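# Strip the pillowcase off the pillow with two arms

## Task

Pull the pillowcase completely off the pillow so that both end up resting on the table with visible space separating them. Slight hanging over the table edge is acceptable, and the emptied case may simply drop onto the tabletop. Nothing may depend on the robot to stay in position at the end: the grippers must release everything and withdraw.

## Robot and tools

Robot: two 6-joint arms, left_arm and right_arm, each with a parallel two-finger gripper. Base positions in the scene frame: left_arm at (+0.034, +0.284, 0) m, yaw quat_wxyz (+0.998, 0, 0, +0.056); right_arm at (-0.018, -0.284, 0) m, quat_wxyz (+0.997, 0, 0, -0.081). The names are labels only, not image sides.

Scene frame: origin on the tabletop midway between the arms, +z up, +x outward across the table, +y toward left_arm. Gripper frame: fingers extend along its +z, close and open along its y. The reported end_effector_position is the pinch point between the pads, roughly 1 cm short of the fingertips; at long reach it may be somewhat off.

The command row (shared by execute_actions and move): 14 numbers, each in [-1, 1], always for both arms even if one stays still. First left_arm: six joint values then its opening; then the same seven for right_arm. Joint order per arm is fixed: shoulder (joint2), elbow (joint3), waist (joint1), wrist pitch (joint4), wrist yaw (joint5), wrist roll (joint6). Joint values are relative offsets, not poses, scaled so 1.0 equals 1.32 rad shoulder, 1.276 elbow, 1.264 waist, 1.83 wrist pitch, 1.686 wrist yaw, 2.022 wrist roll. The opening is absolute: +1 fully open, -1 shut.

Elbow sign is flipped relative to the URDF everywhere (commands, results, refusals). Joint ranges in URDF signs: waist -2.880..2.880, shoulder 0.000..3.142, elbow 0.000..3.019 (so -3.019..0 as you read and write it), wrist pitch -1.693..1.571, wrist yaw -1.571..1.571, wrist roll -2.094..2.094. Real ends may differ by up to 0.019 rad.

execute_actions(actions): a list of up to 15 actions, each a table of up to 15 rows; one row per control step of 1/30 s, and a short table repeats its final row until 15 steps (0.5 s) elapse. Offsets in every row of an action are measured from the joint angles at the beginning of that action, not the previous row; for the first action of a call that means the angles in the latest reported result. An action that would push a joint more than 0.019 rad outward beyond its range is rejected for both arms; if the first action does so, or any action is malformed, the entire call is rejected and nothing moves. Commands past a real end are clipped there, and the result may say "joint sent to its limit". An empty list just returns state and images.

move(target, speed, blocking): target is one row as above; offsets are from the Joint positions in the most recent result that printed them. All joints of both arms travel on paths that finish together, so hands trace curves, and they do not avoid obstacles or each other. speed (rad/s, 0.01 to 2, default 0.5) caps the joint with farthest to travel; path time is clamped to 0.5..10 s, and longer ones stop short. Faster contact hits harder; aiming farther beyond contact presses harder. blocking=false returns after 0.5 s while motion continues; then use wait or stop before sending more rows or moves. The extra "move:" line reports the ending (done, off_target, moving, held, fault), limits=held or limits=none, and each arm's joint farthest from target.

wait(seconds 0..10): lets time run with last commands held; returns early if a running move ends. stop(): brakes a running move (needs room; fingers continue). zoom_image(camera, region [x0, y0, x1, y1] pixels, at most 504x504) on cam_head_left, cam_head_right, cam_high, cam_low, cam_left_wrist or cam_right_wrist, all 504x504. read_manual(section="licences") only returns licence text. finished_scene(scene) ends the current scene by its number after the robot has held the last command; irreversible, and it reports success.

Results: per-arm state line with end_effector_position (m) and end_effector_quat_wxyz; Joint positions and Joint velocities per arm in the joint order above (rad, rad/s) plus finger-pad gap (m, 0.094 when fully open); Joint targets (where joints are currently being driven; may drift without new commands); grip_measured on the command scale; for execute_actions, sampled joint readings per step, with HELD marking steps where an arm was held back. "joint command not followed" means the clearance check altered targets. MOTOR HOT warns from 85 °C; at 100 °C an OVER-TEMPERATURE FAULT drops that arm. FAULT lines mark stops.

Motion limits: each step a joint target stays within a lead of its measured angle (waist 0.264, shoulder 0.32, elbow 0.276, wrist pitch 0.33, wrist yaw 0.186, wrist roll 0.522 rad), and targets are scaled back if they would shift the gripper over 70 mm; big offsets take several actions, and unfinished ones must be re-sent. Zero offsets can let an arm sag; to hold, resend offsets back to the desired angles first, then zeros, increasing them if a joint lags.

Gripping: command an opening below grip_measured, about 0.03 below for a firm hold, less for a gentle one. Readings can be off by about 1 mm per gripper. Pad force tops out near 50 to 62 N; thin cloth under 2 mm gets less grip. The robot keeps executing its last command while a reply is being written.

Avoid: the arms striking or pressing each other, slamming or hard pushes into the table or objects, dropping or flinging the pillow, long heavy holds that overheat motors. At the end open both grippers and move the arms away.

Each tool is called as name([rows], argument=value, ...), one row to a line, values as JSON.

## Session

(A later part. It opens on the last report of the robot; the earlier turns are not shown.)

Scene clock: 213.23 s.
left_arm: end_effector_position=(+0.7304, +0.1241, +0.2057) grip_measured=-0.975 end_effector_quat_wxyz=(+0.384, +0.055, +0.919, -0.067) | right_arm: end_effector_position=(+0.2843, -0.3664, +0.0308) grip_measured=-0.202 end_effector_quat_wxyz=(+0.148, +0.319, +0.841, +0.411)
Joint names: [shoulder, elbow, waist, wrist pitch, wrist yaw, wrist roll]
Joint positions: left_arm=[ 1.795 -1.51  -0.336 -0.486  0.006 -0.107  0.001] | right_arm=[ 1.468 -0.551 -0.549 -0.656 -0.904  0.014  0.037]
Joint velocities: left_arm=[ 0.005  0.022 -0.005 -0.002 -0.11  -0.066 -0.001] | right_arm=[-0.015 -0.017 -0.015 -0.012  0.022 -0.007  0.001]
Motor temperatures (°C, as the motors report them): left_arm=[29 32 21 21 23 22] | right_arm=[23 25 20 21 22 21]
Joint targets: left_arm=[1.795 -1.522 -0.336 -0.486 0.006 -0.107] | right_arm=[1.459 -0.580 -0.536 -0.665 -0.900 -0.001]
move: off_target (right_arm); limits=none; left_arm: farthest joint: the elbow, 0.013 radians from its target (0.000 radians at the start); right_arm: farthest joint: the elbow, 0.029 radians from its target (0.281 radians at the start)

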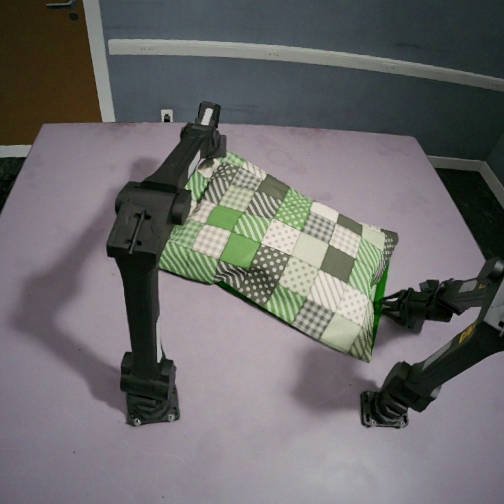

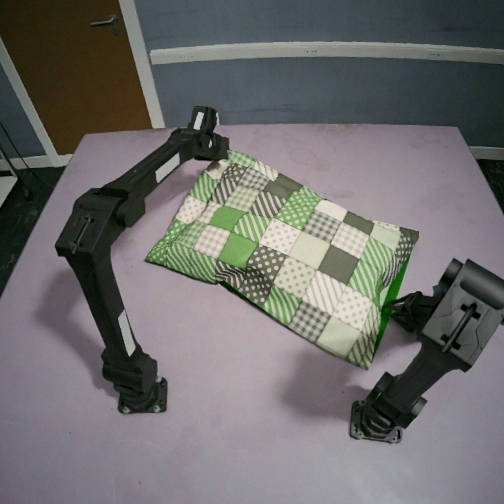

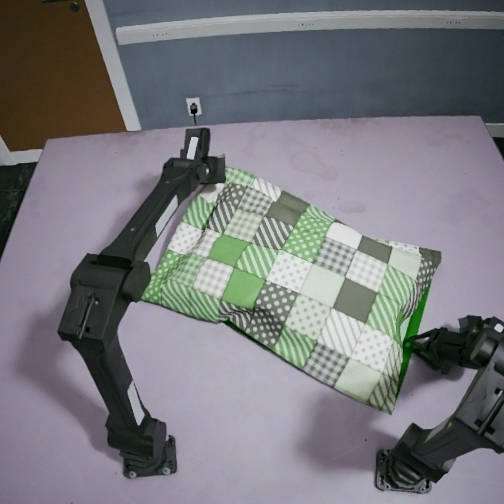

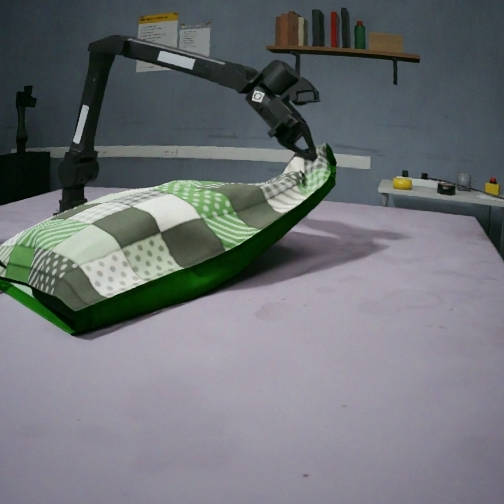

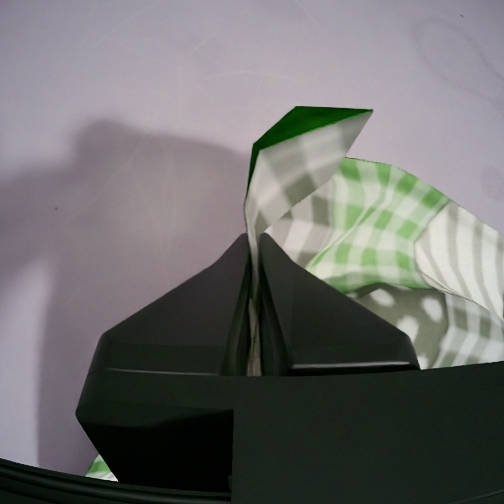

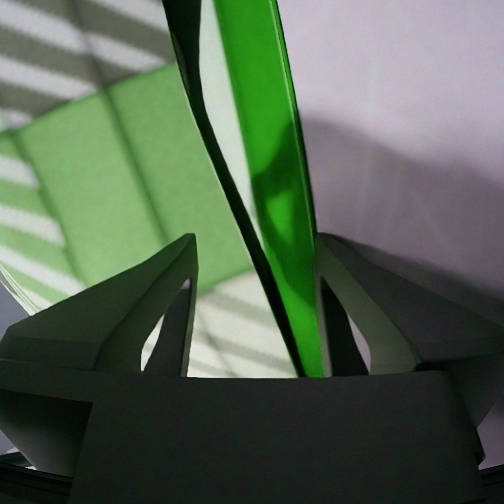

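move(target=[0,0,0,0,0,0,-1,0,0,0,0,0,0,-0.6])

move(target=[0,0,0,0,0,0,-1,0,-0.02,0.12,0,0,0,-0.6], speed=0.15)

Scene clock: 223.67 s.
left_arm: end_effector_position=(+0.7274, +0.1248, +0.1997) grip_measured=-0.975 end_effector_quat_wxyz=(+0.379, +0.055, +0.922, -0.066) | right_arm: end_effector_position=(+0.2843, -0.3664, +0.0308) grip_measured=-0.598 end_effector_quat_wxyz=(+0.148, +0.319, +0.841, +0.411)
Joint names: [shoulder, elbow, waist, wrist pitch, wrist yaw, wrist roll]
Joint positions: left_arm=[ 1.795 -1.499 -0.336 -0.486  0.006 -0.107  0.001] | right_arm=[ 1.468 -0.551 -0.549 -0.656 -0.904  0.014  0.019]
Joint velocities: left_arm=[ 0.005 -0.002 -0.015 -0.017 -0.007  0.022 -0.   ] | right_arm=[-0.015  0.007 -0.015 -0.022 -0.051  0.007 -0.   ]
Motor temperatures (°C, as the motors report them): left_arm=[29 32 21 21 23 22] | right_arm=[23 25 20 20 21 21]
Joint targets: left_arm=[1.795 -1.510 -0.336 -0.486 0.006 -0.107] | right_arm=[1.468 -0.551 -0.549 -0.656 -0.904 0.014]
move: done; limits=none; left_arm: farthest joint: the elbow, 0.011 radians from its target (0.000 radians at the start); right_arm: farthest joint: the waist, 0.000 radians from its target (0.000 radians at the start)

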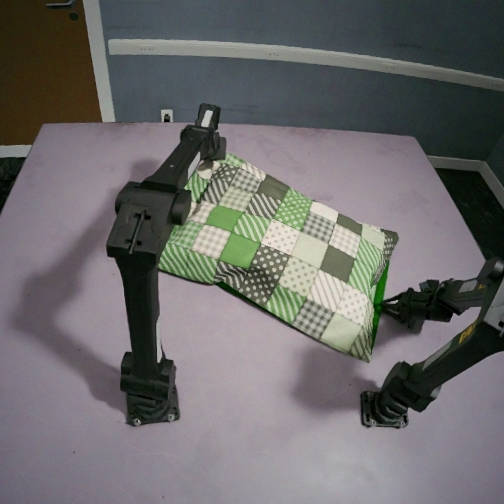

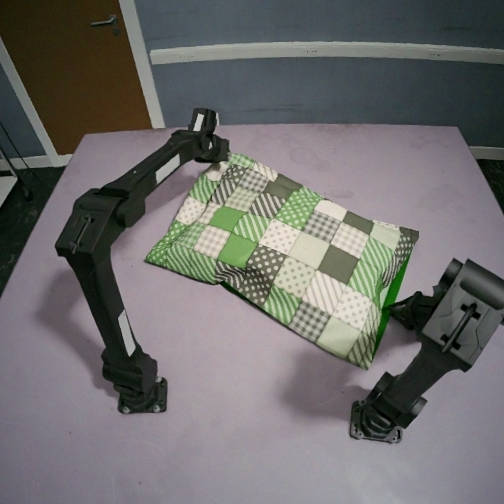

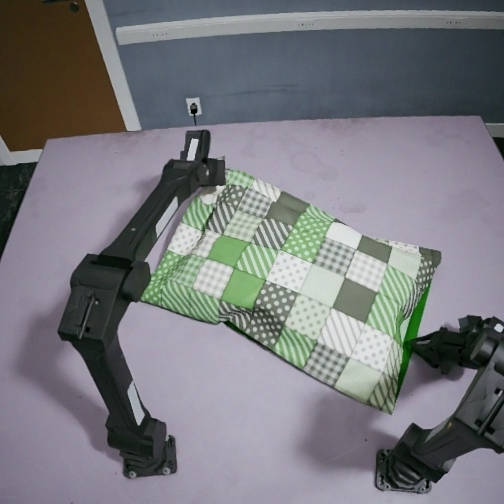

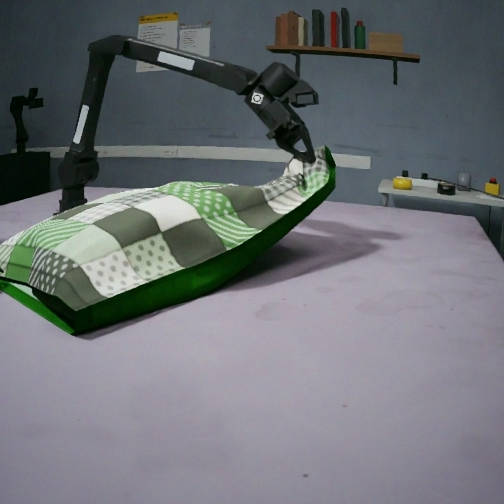

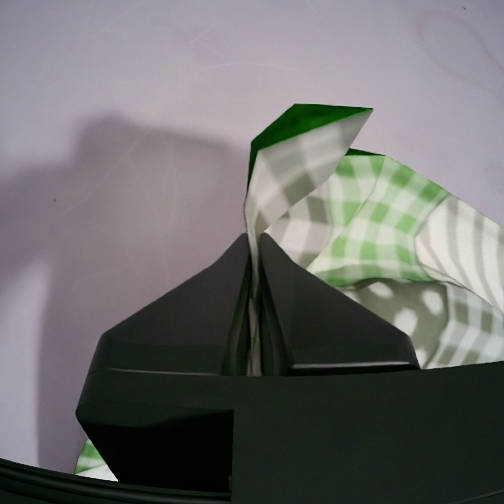

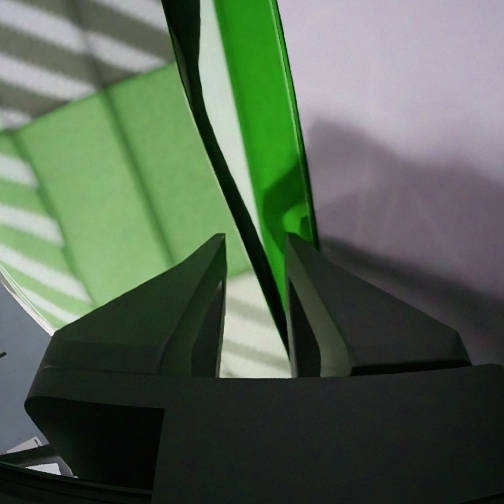

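Scene clock: 225.03 s.
left_arm: end_effector_position=(+0.7246, +0.1254, +0.1944) grip_measured=-0.975 end_effector_quat_wxyz=(+0.374, +0.055, +0.923, -0.065) | right_arm: end_effector_position=(+0.2928, -0.3238, +0.0308) grip_measured=-0.598 end_effector_quat_wxyz=(+0.119, +0.260, +0.861, +0.420)
Joint names: [shoulder, elbow, waist, wrist pitch, wrist yaw, wrist roll]
Joint positions: left_arm=[ 1.795 -1.489 -0.336 -0.486  0.006 -0.107  0.001] | right_arm=[ 1.468 -0.551 -0.41  -0.656 -0.904  0.014  0.019]
Joint velocities: left_arm=[-0.005  0.002  0.005 -0.017 -0.037 -0.007 -0.002] | right_arm=[-0.005  0.022 -0.015  0.012 -0.051  0.051 -0.001]
Motor temperatures (°C, as the motors report them): left_arm=[29 32 21 21 23 22] | right_arm=[23 25 20 20 21 21]
Joint targets: left_arm=[1.795 -1.499 -0.336 -0.486 0.006 -0.107] | right_arm=[1.468 -0.576 -0.397 -0.656 -0.904 0.014]
move: off_target (right_arm); limits=none; left_arm: farthest joint: the elbow, 0.010 radians from its target (0.000 radians at the start); right_arm: farthest joint: the elbow, 0.026 radians from its target (0.026 radians at the start)

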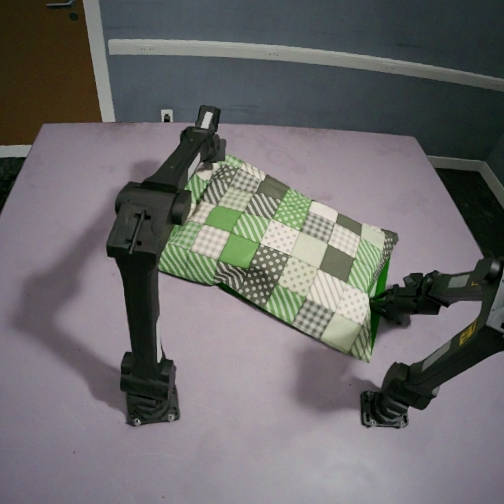

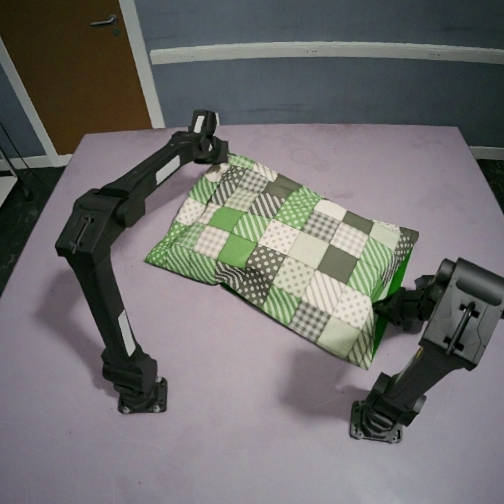

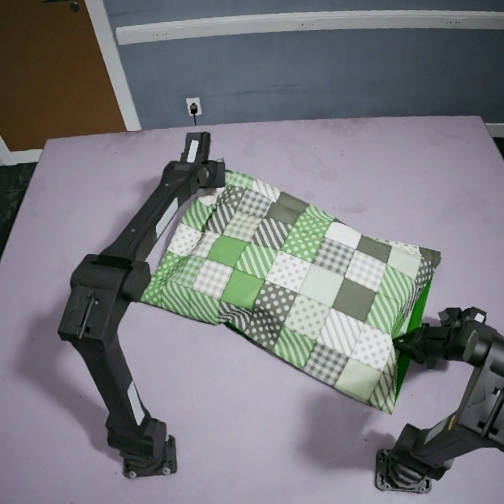

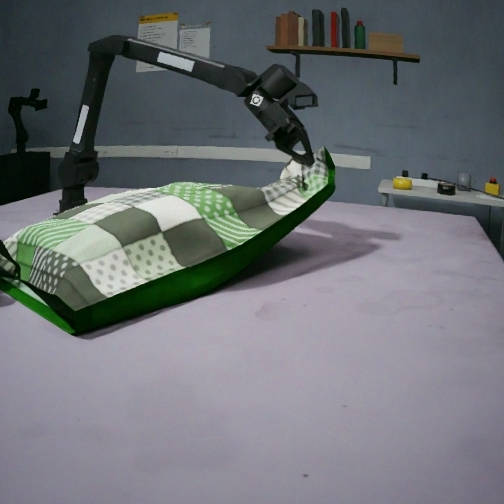

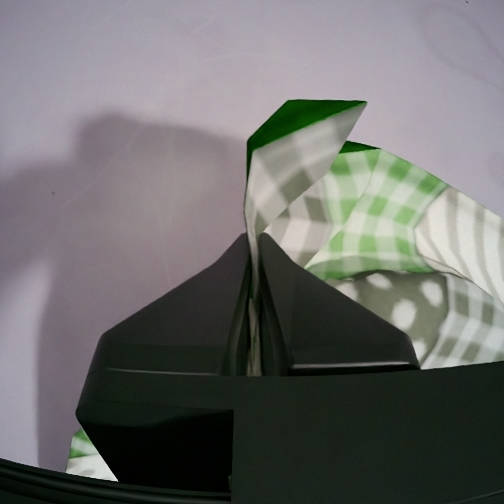

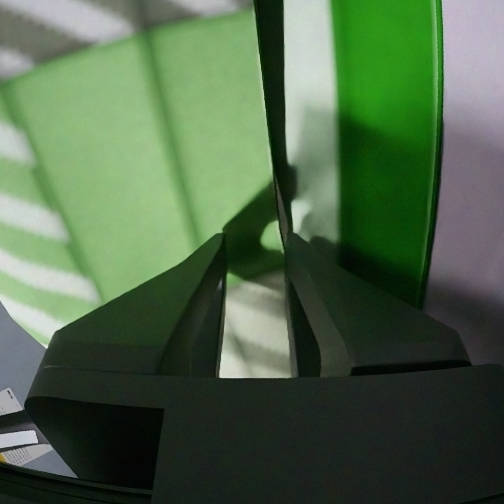

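move(target=[0,0,0,0,0,0,-1,0,0,-0.08,0,0,0,-0.6], speed=0.3)

move(target=[0,0,0,0,0,0,-1,0.06,0,0,0,0,0,-0.5], speed=0.3)

move(target=[0,0,0,0,0,0,-1,0.01,0,0.09,0,0,0,-0.5], speed=0.15)

Scene clock: 235.37 s.
left_arm: end_effector_position=(+0.7220, +0.1260, +0.1895) grip_measured=-0.975 end_effector_quat_wxyz=(+0.370, +0.055, +0.925, -0.064) | right_arm: end_effector_position=(+0.2879, -0.3519, +0.0308) grip_measured=-0.598 end_effector_quat_wxyz=(+0.138, +0.299, +0.848, +0.414)
Joint names: [shoulder, elbow, waist, wrist pitch, wrist yaw, wrist roll]
Joint positions: left_arm=[ 1.795 -1.48  -0.336 -0.486  0.006 -0.107  0.001] | right_arm=[ 1.468 -0.551 -0.501 -0.656 -0.904  0.014  0.019]
Joint velocities: left_arm=[ 0.015 -0.012 -0.015 -0.002  0.037  0.022  0.   ] | right_arm=[-0.005  0.017 -0.005  0.002 -0.022  0.037  0.001]
Motor temperatures (°C, as the motors report them): left_arm=[29 32 21 21 23 22] | right_arm=[23 26 20 20 21 21]
Joint targets: left_arm=[1.795 -1.488 -0.336 -0.486 0.006 -0.107] | right_arm=[1.468 -0.551 -0.511 -0.656 -0.904 0.014]
move: done; limits=none; left_arm: farthest joint: the elbow, 0.009 radians from its target (0.000 radians at the start); right_arm: farthest joint: the waist, 0.010 radians from its target (0.101 radians at the start)

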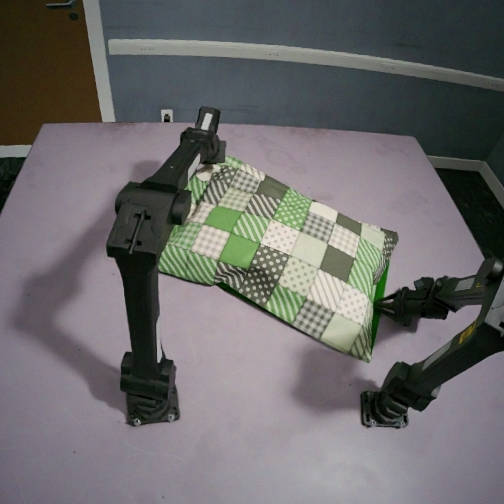

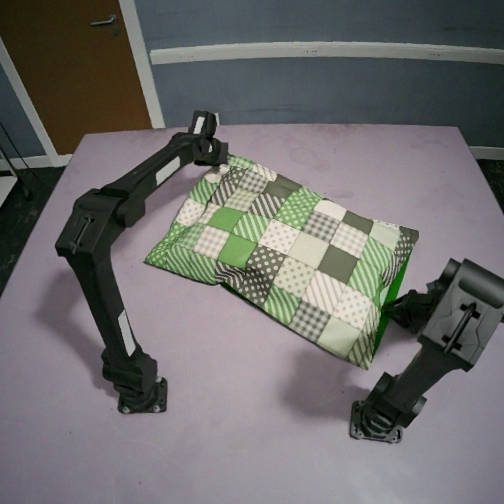

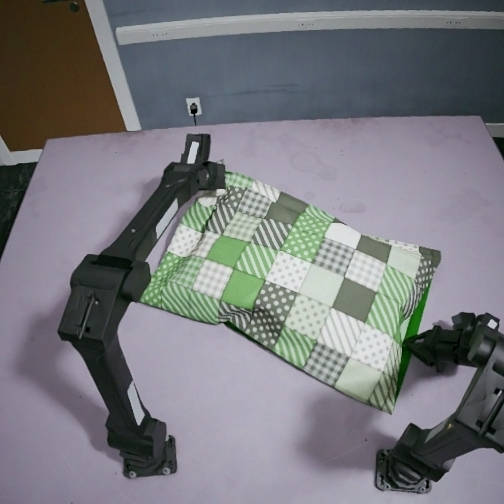

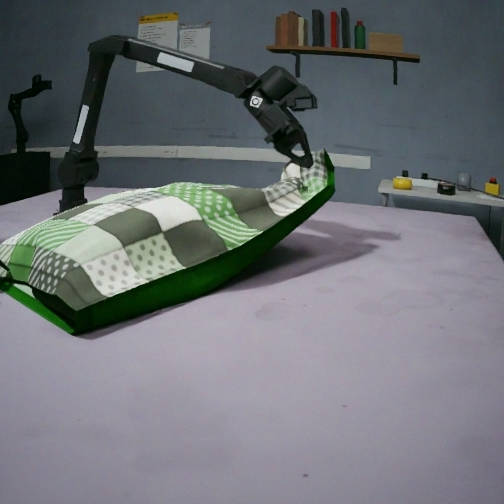

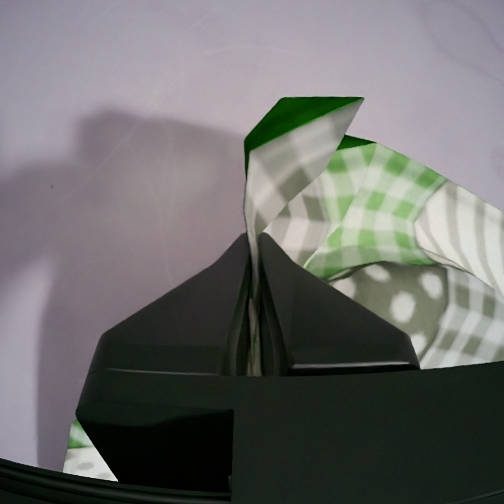

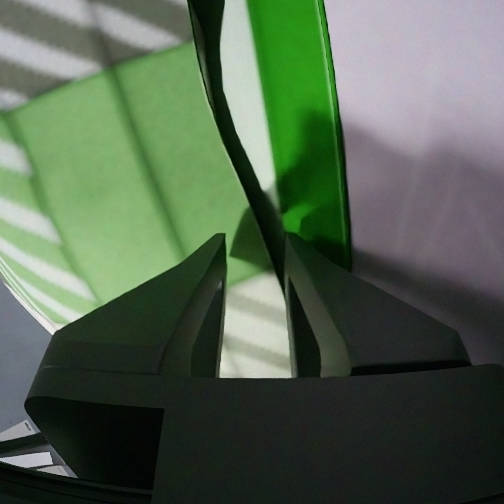

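Scene clock: 236.07 s.
left_arm: end_effector_position=(+0.7198, +0.1265, +0.1854) grip_measured=-0.975 end_effector_quat_wxyz=(+0.366, +0.055, +0.927, -0.064) | right_arm: end_effector_position=(+0.2865, -0.3490, +0.0246) grip_measured=-0.502 end_effector_quat_wxyz=(+0.127, +0.304, +0.843, +0.425)
Joint names: [shoulder, elbow, waist, wrist pitch, wrist yaw, wrist roll]
Joint positions: left_arm=[ 1.795 -1.472 -0.336 -0.486  0.006 -0.107  0.001] | right_arm=[ 1.5   -0.552 -0.501 -0.656 -0.918  0.014  0.023]
Joint velocities: left_arm=[-0.015 -0.002  0.005  0.007 -0.022 -0.066  0.   ] | right_arm=[-0.005 -0.002  0.005 -0.022  0.11  -0.037  0.001]
Motor temperatures (°C, as the motors report them): left_arm=[29 32 21 21 23 22] | right_arm=[23 26 20 20 21 21]
Joint targets: left_arm=[1.795 -1.480 -0.336 -0.486 0.006 -0.107] | right_arm=[1.547 -0.551 -0.501 -0.656 -0.904 0.014]
move: off_target (right_arm); limits=none; left_arm: farthest joint: the elbow, 0.008 radians from its target (0.000 radians at the start); right_arm: farthest joint: the shoulder, 0.047 radians from its target (0.079 radians at the start)

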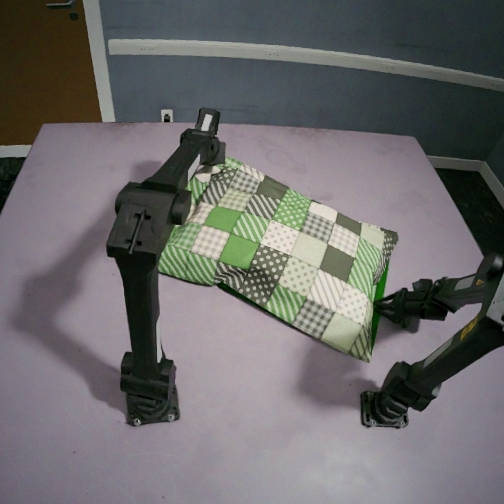

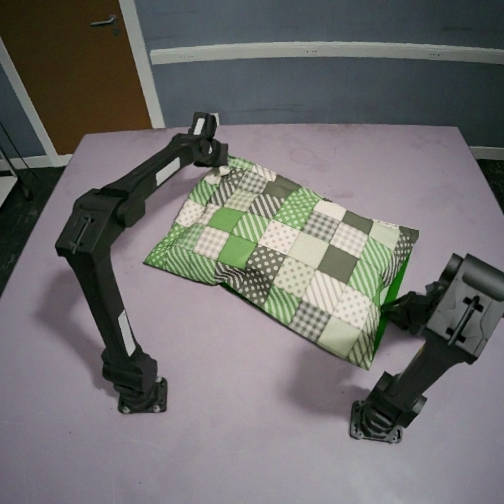

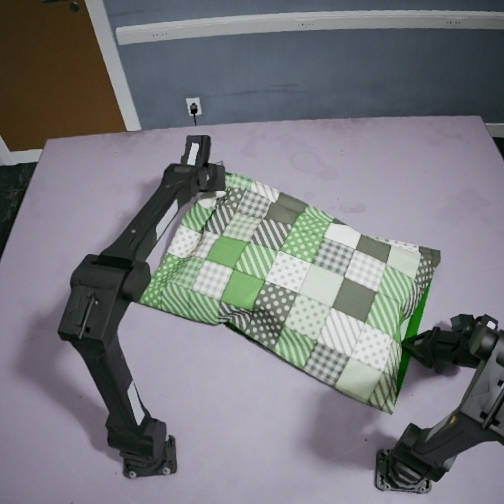

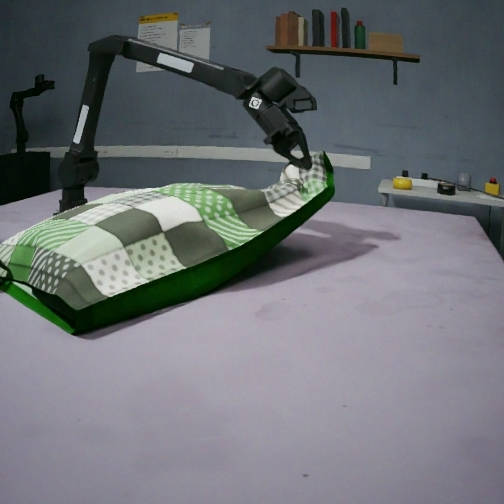

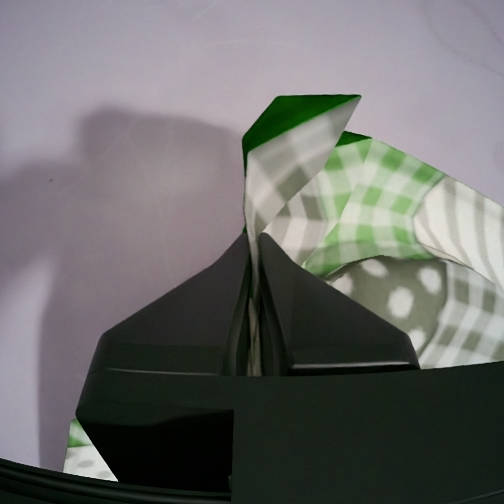

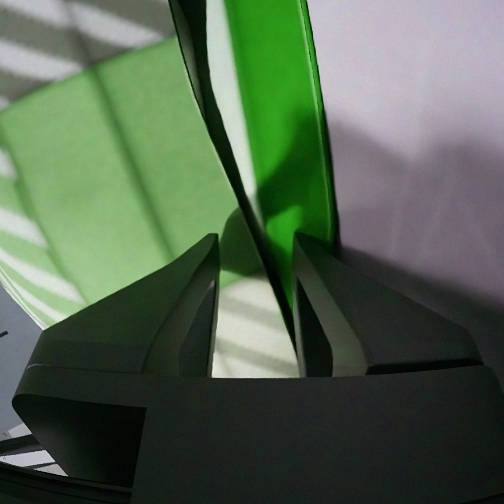

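Scene clock: 237.17 s.
left_arm: end_effector_position=(+0.7177, +0.1270, +0.1818) grip_measured=-0.975 end_effector_quat_wxyz=(+0.363, +0.055, +0.928, -0.063) | right_arm: end_effector_position=(+0.2917, -0.3190, +0.0254) grip_measured=-0.502 end_effector_quat_wxyz=(+0.108, +0.263, +0.856, +0.432)
Joint names: [shoulder, elbow, waist, wrist pitch, wrist yaw, wrist roll]
Joint positions: left_arm=[ 1.795 -1.465 -0.336 -0.486  0.006 -0.107  0.001] | right_arm=[ 1.499 -0.552 -0.405 -0.656 -0.923  0.014  0.023]
Joint velocities: left_arm=[ 0.005 -0.012 -0.005 -0.012  0.007 -0.066 -0.   ] | right_arm=[-0.005  0.012 -0.005 -0.007 -0.007  0.037 -0.001]
Motor temperatures (°C, as the motors report them): left_arm=[29 32 21 21 23 22] | right_arm=[23 26 20 20 21 21]
Joint targets: left_arm=[1.795 -1.472 -0.336 -0.486 0.006 -0.107] | right_arm=[1.513 -0.552 -0.387 -0.656 -0.919 0.014]
move: done; limits=none; left_arm: farthest joint: the elbow, 0.007 radians from its target (0.000 radians at the start); right_arm: farthest joint: the waist, 0.017 radians from its target (0.114 radians at the start)

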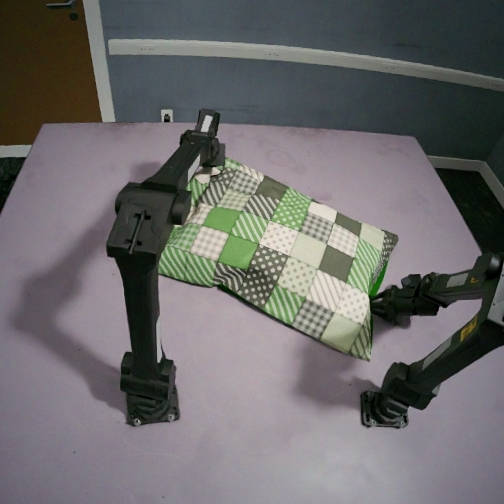

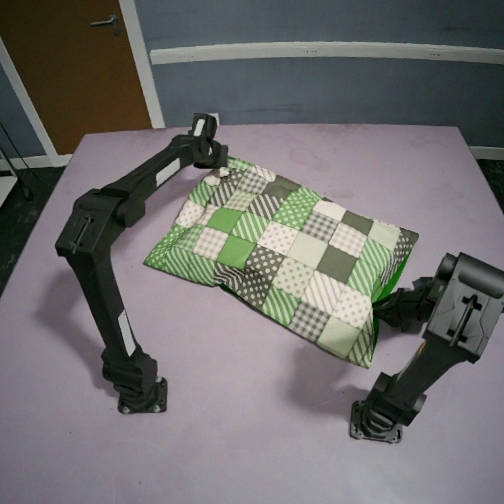

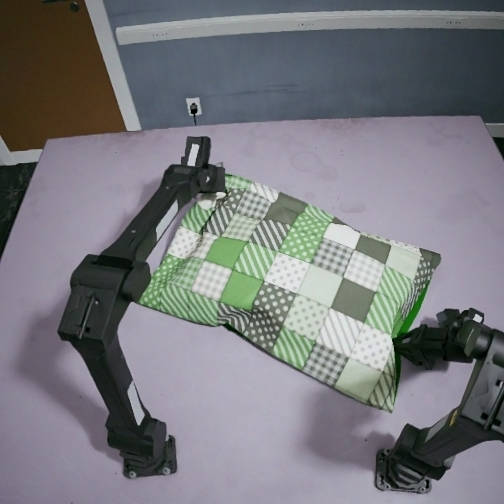

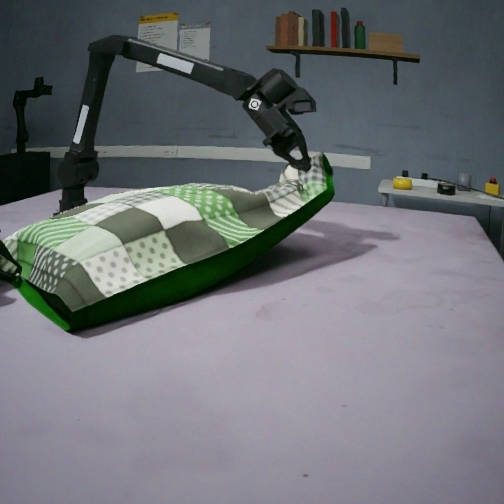

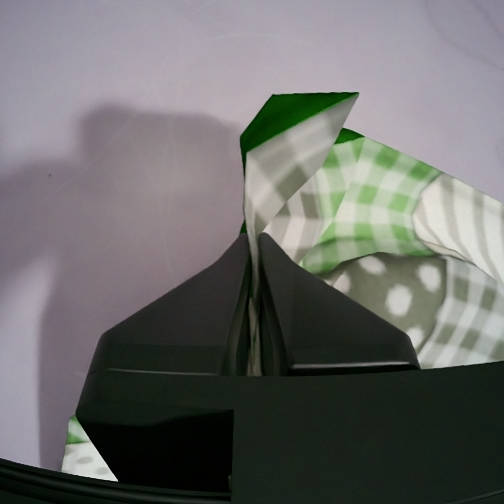

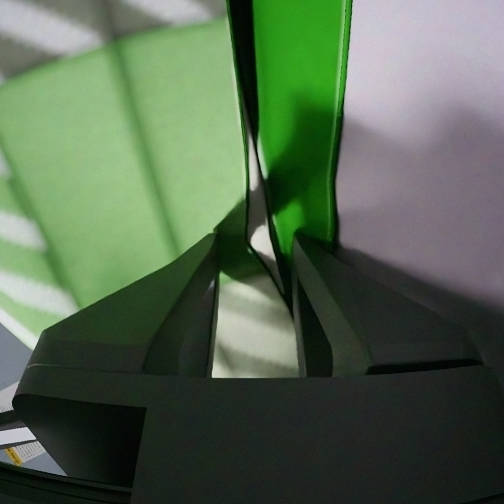

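move(target=[0,0,0,0,0,0,-1,-0.03,0,-0.09,0,0,0,-0.5], speed=0.3)

move(target=[0,0,0,0,0,0,-1,0,0,0,0,0,0.77,-0.3], speed=1.5)

move(target=[0,0,0,0,0,0,-1,0,0,0.11,0,0,0,-0.3], speed=0.15)

Scene clock: 248.17 s.
left_arm: end_effector_position=(+0.7158, +0.1274, +0.1783) grip_measured=-0.975 end_effector_quat_wxyz=(+0.360, +0.056, +0.929, -0.063) | right_arm: end_effector_position=(+0.2890, -0.3527, +0.0336) grip_measured=-0.502 end_effector_quat_wxyz=(+0.143, +0.301, +0.843, +0.423)
Joint names: [shoulder, elbow, waist, wrist pitch, wrist yaw, wrist roll]
Joint positions: left_arm=[ 1.795 -1.459 -0.336 -0.486  0.006 -0.107  0.001] | right_arm=[ 1.469 -0.552 -0.509 -0.656 -0.925  0.014  0.023]
Joint velocities: left_arm=[-0.005 -0.002  0.005 -0.002  0.066 -0.007  0.   ] | right_arm=[-0.024  0.007 -0.005  0.002  0.037 -0.022  0.001]
Motor temperatures (°C, as the motors report them): left_arm=[29 31 21 21 23 22] | right_arm=[23 25 20 20 21 21]
Joint targets: left_arm=[1.795 -1.465 -0.336 -0.486 0.006 -0.107] | right_arm=[1.459 -0.552 -0.518 -0.656 -0.923 0.014]
move: done; limits=none; left_arm: farthest joint: the elbow, 0.006 radians from its target (0.000 radians at the start); right_arm: farthest joint: the waist, 0.010 radians from its target (0.114 radians at the start)

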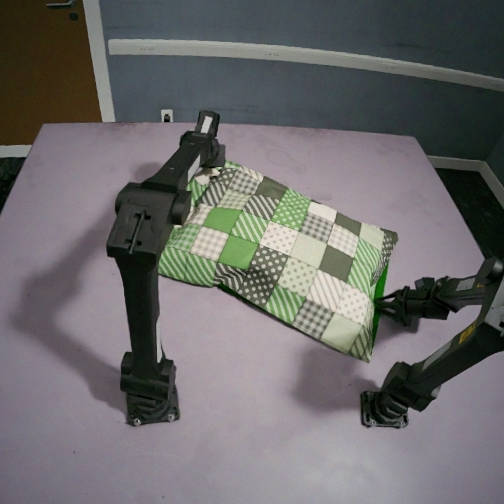

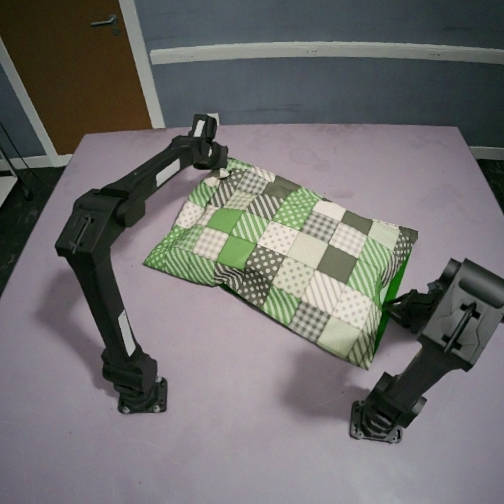

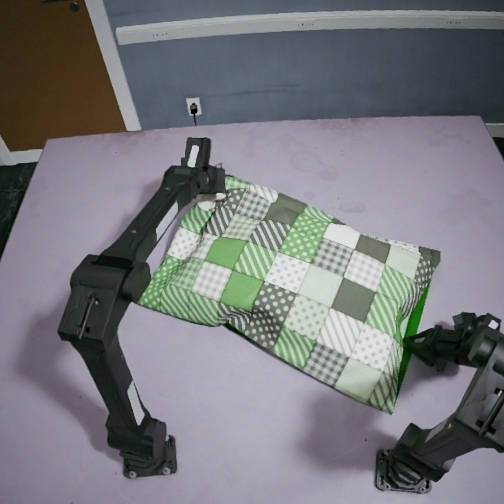

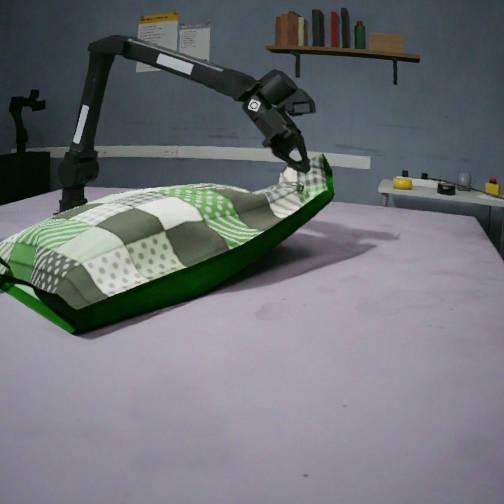

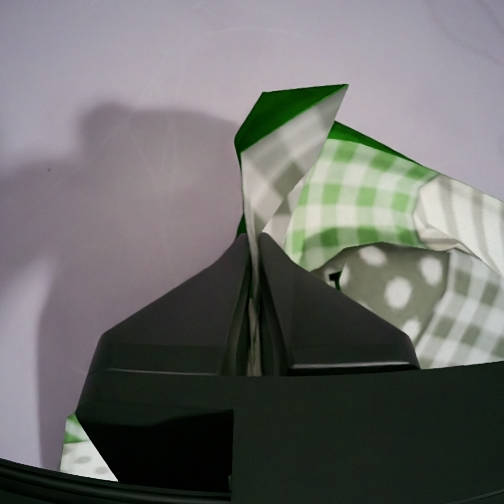

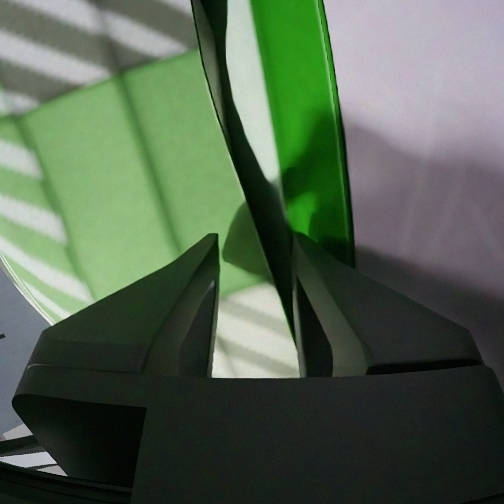

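Scene clock: 250.30 s.
left_arm: end_effector_position=(+0.7140, +0.1278, +0.1751) grip_measured=-0.975 end_effector_quat_wxyz=(+0.357, +0.056, +0.930, -0.062) | right_arm: end_effector_position=(+0.2890, -0.3527, +0.0337) grip_measured=-0.302 end_effector_quat_wxyz=(-0.192, +0.803, +0.396, +0.403)
Joint names: [shoulder, elbow, waist, wrist pitch, wrist yaw, wrist roll]
Joint positions: left_arm=[ 1.795 -1.452 -0.336 -0.486  0.006 -0.107  0.001] | right_arm=[ 1.468 -0.552 -0.509 -0.656 -0.925  1.555  0.033]
Joint velocities: left_arm=[-0.005  0.022 -0.005 -0.012 -0.037 -0.022  0.   ] | right_arm=[-0.005  0.017  0.005  0.022  0.007 -0.037 -0.   ]
Motor temperatures (°C, as the motors report them): left_arm=[29 31 21 21 23 22] | right_arm=[23 25 20 20 21 21]
Joint targets: left_arm=[1.795 -1.458 -0.336 -0.486 0.006 -0.107] | right_arm=[1.468 -0.552 -0.509 -0.656 -0.925 1.570]
move: done; limits=none; left_arm: farthest joint: the elbow, 0.007 radians from its target (0.000 radians at the start); right_arm: farthest joint: the wrist roll, 0.016 radians from its target (1.557 radians at the start)

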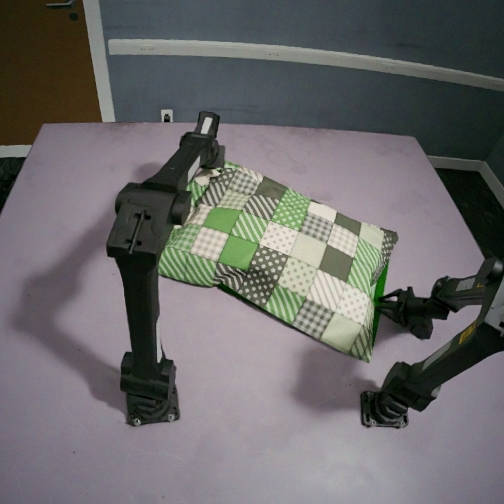

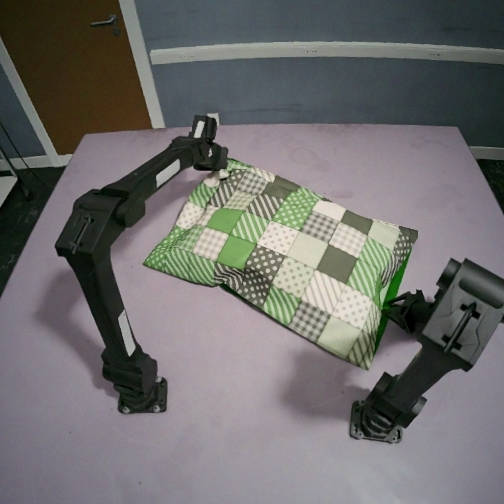

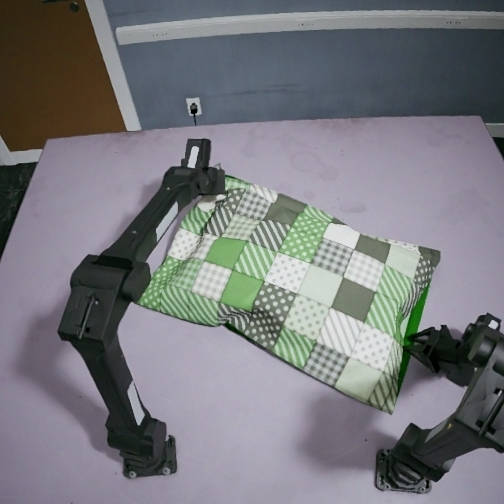

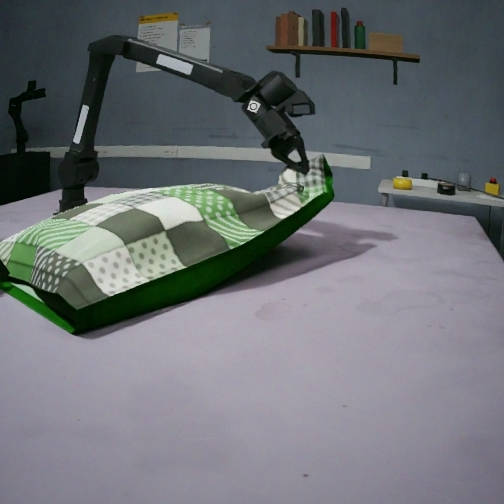

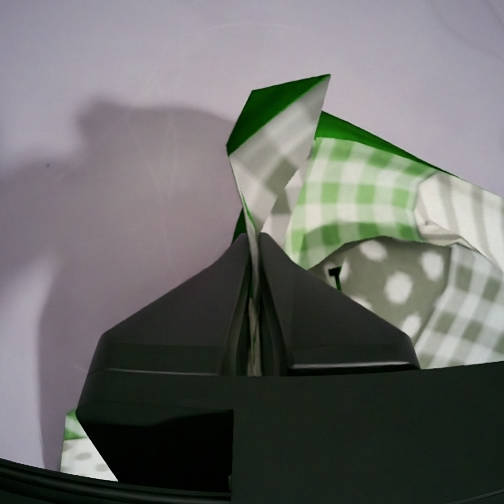

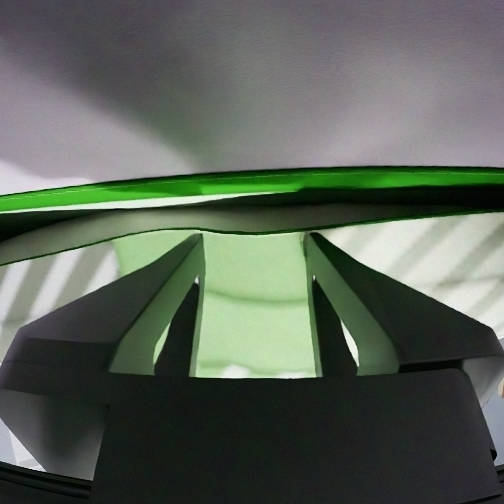

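Scene clock: 251.53 s.
left_arm: end_effector_position=(+0.7125, +0.1282, +0.1725) grip_measured=-0.975 end_effector_quat_wxyz=(+0.355, +0.056, +0.931, -0.062) | right_arm: end_effector_position=(+0.2951, -0.3145, +0.0337) grip_measured=-0.302 end_effector_quat_wxyz=(-0.216, +0.777, +0.444, +0.390)
Joint names: [shoulder, elbow, waist, wrist pitch, wrist yaw, wrist roll]
Joint positions: left_arm=[ 1.795 -1.447 -0.336 -0.486  0.006 -0.107  0.001] | right_arm=[ 1.468 -0.552 -0.386 -0.656 -0.925  1.555  0.033]
Joint velocities: left_arm=[-0.005  0.002  0.005 -0.002  0.066  0.051 -0.   ] | right_arm=[-0.005  0.007  0.005  0.027  0.037 -0.051  0.   ]
Motor temperatures (°C, as the motors report them): left_arm=[29 31 21 21 23 22] | right_arm=[23 25 20 20 21 21]
Joint targets: left_arm=[1.795 -1.453 -0.336 -0.486 0.006 -0.107] | right_arm=[1.468 -0.552 -0.370 -0.656 -0.925 1.555]
move: done; limits=none; left_arm: farthest joint: the elbow, 0.005 radians from its target (0.000 radians at the start); right_arm: farthest joint: the waist, 0.016 radians from its target (0.139 radians at the start)

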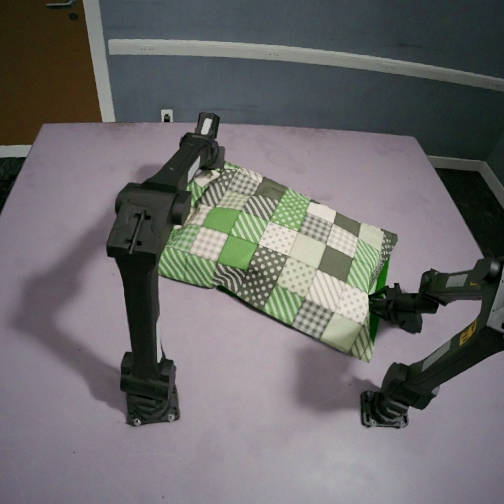

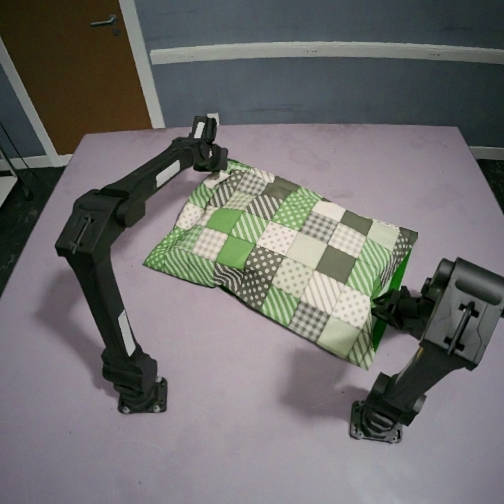

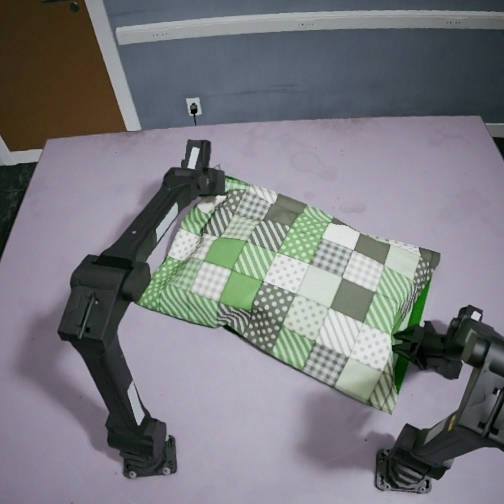

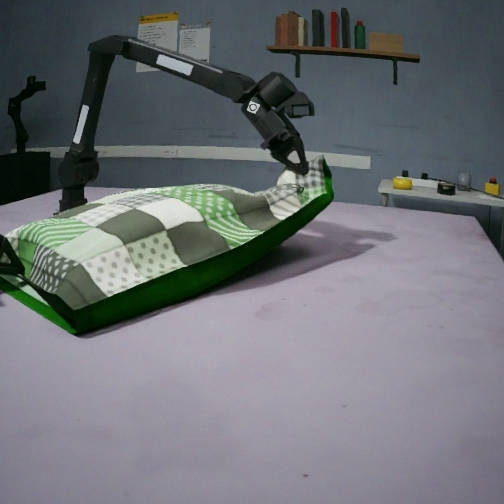

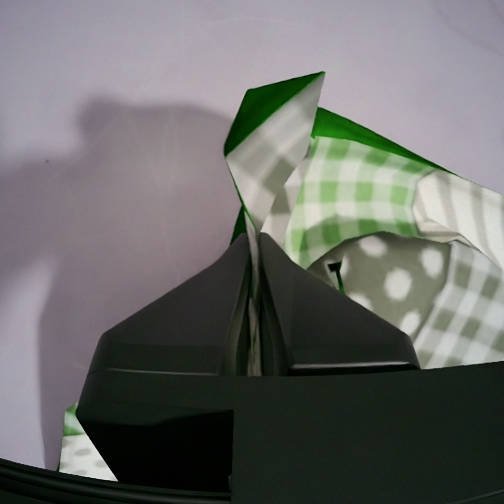

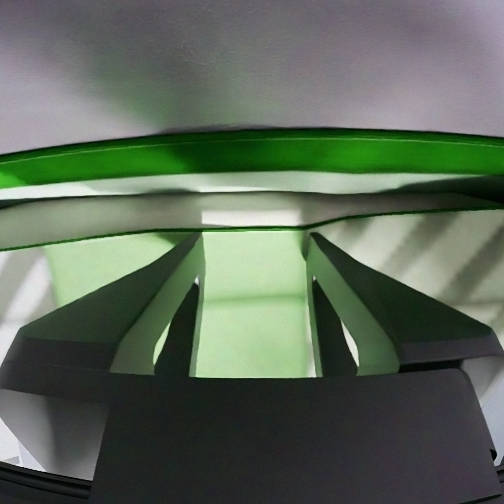

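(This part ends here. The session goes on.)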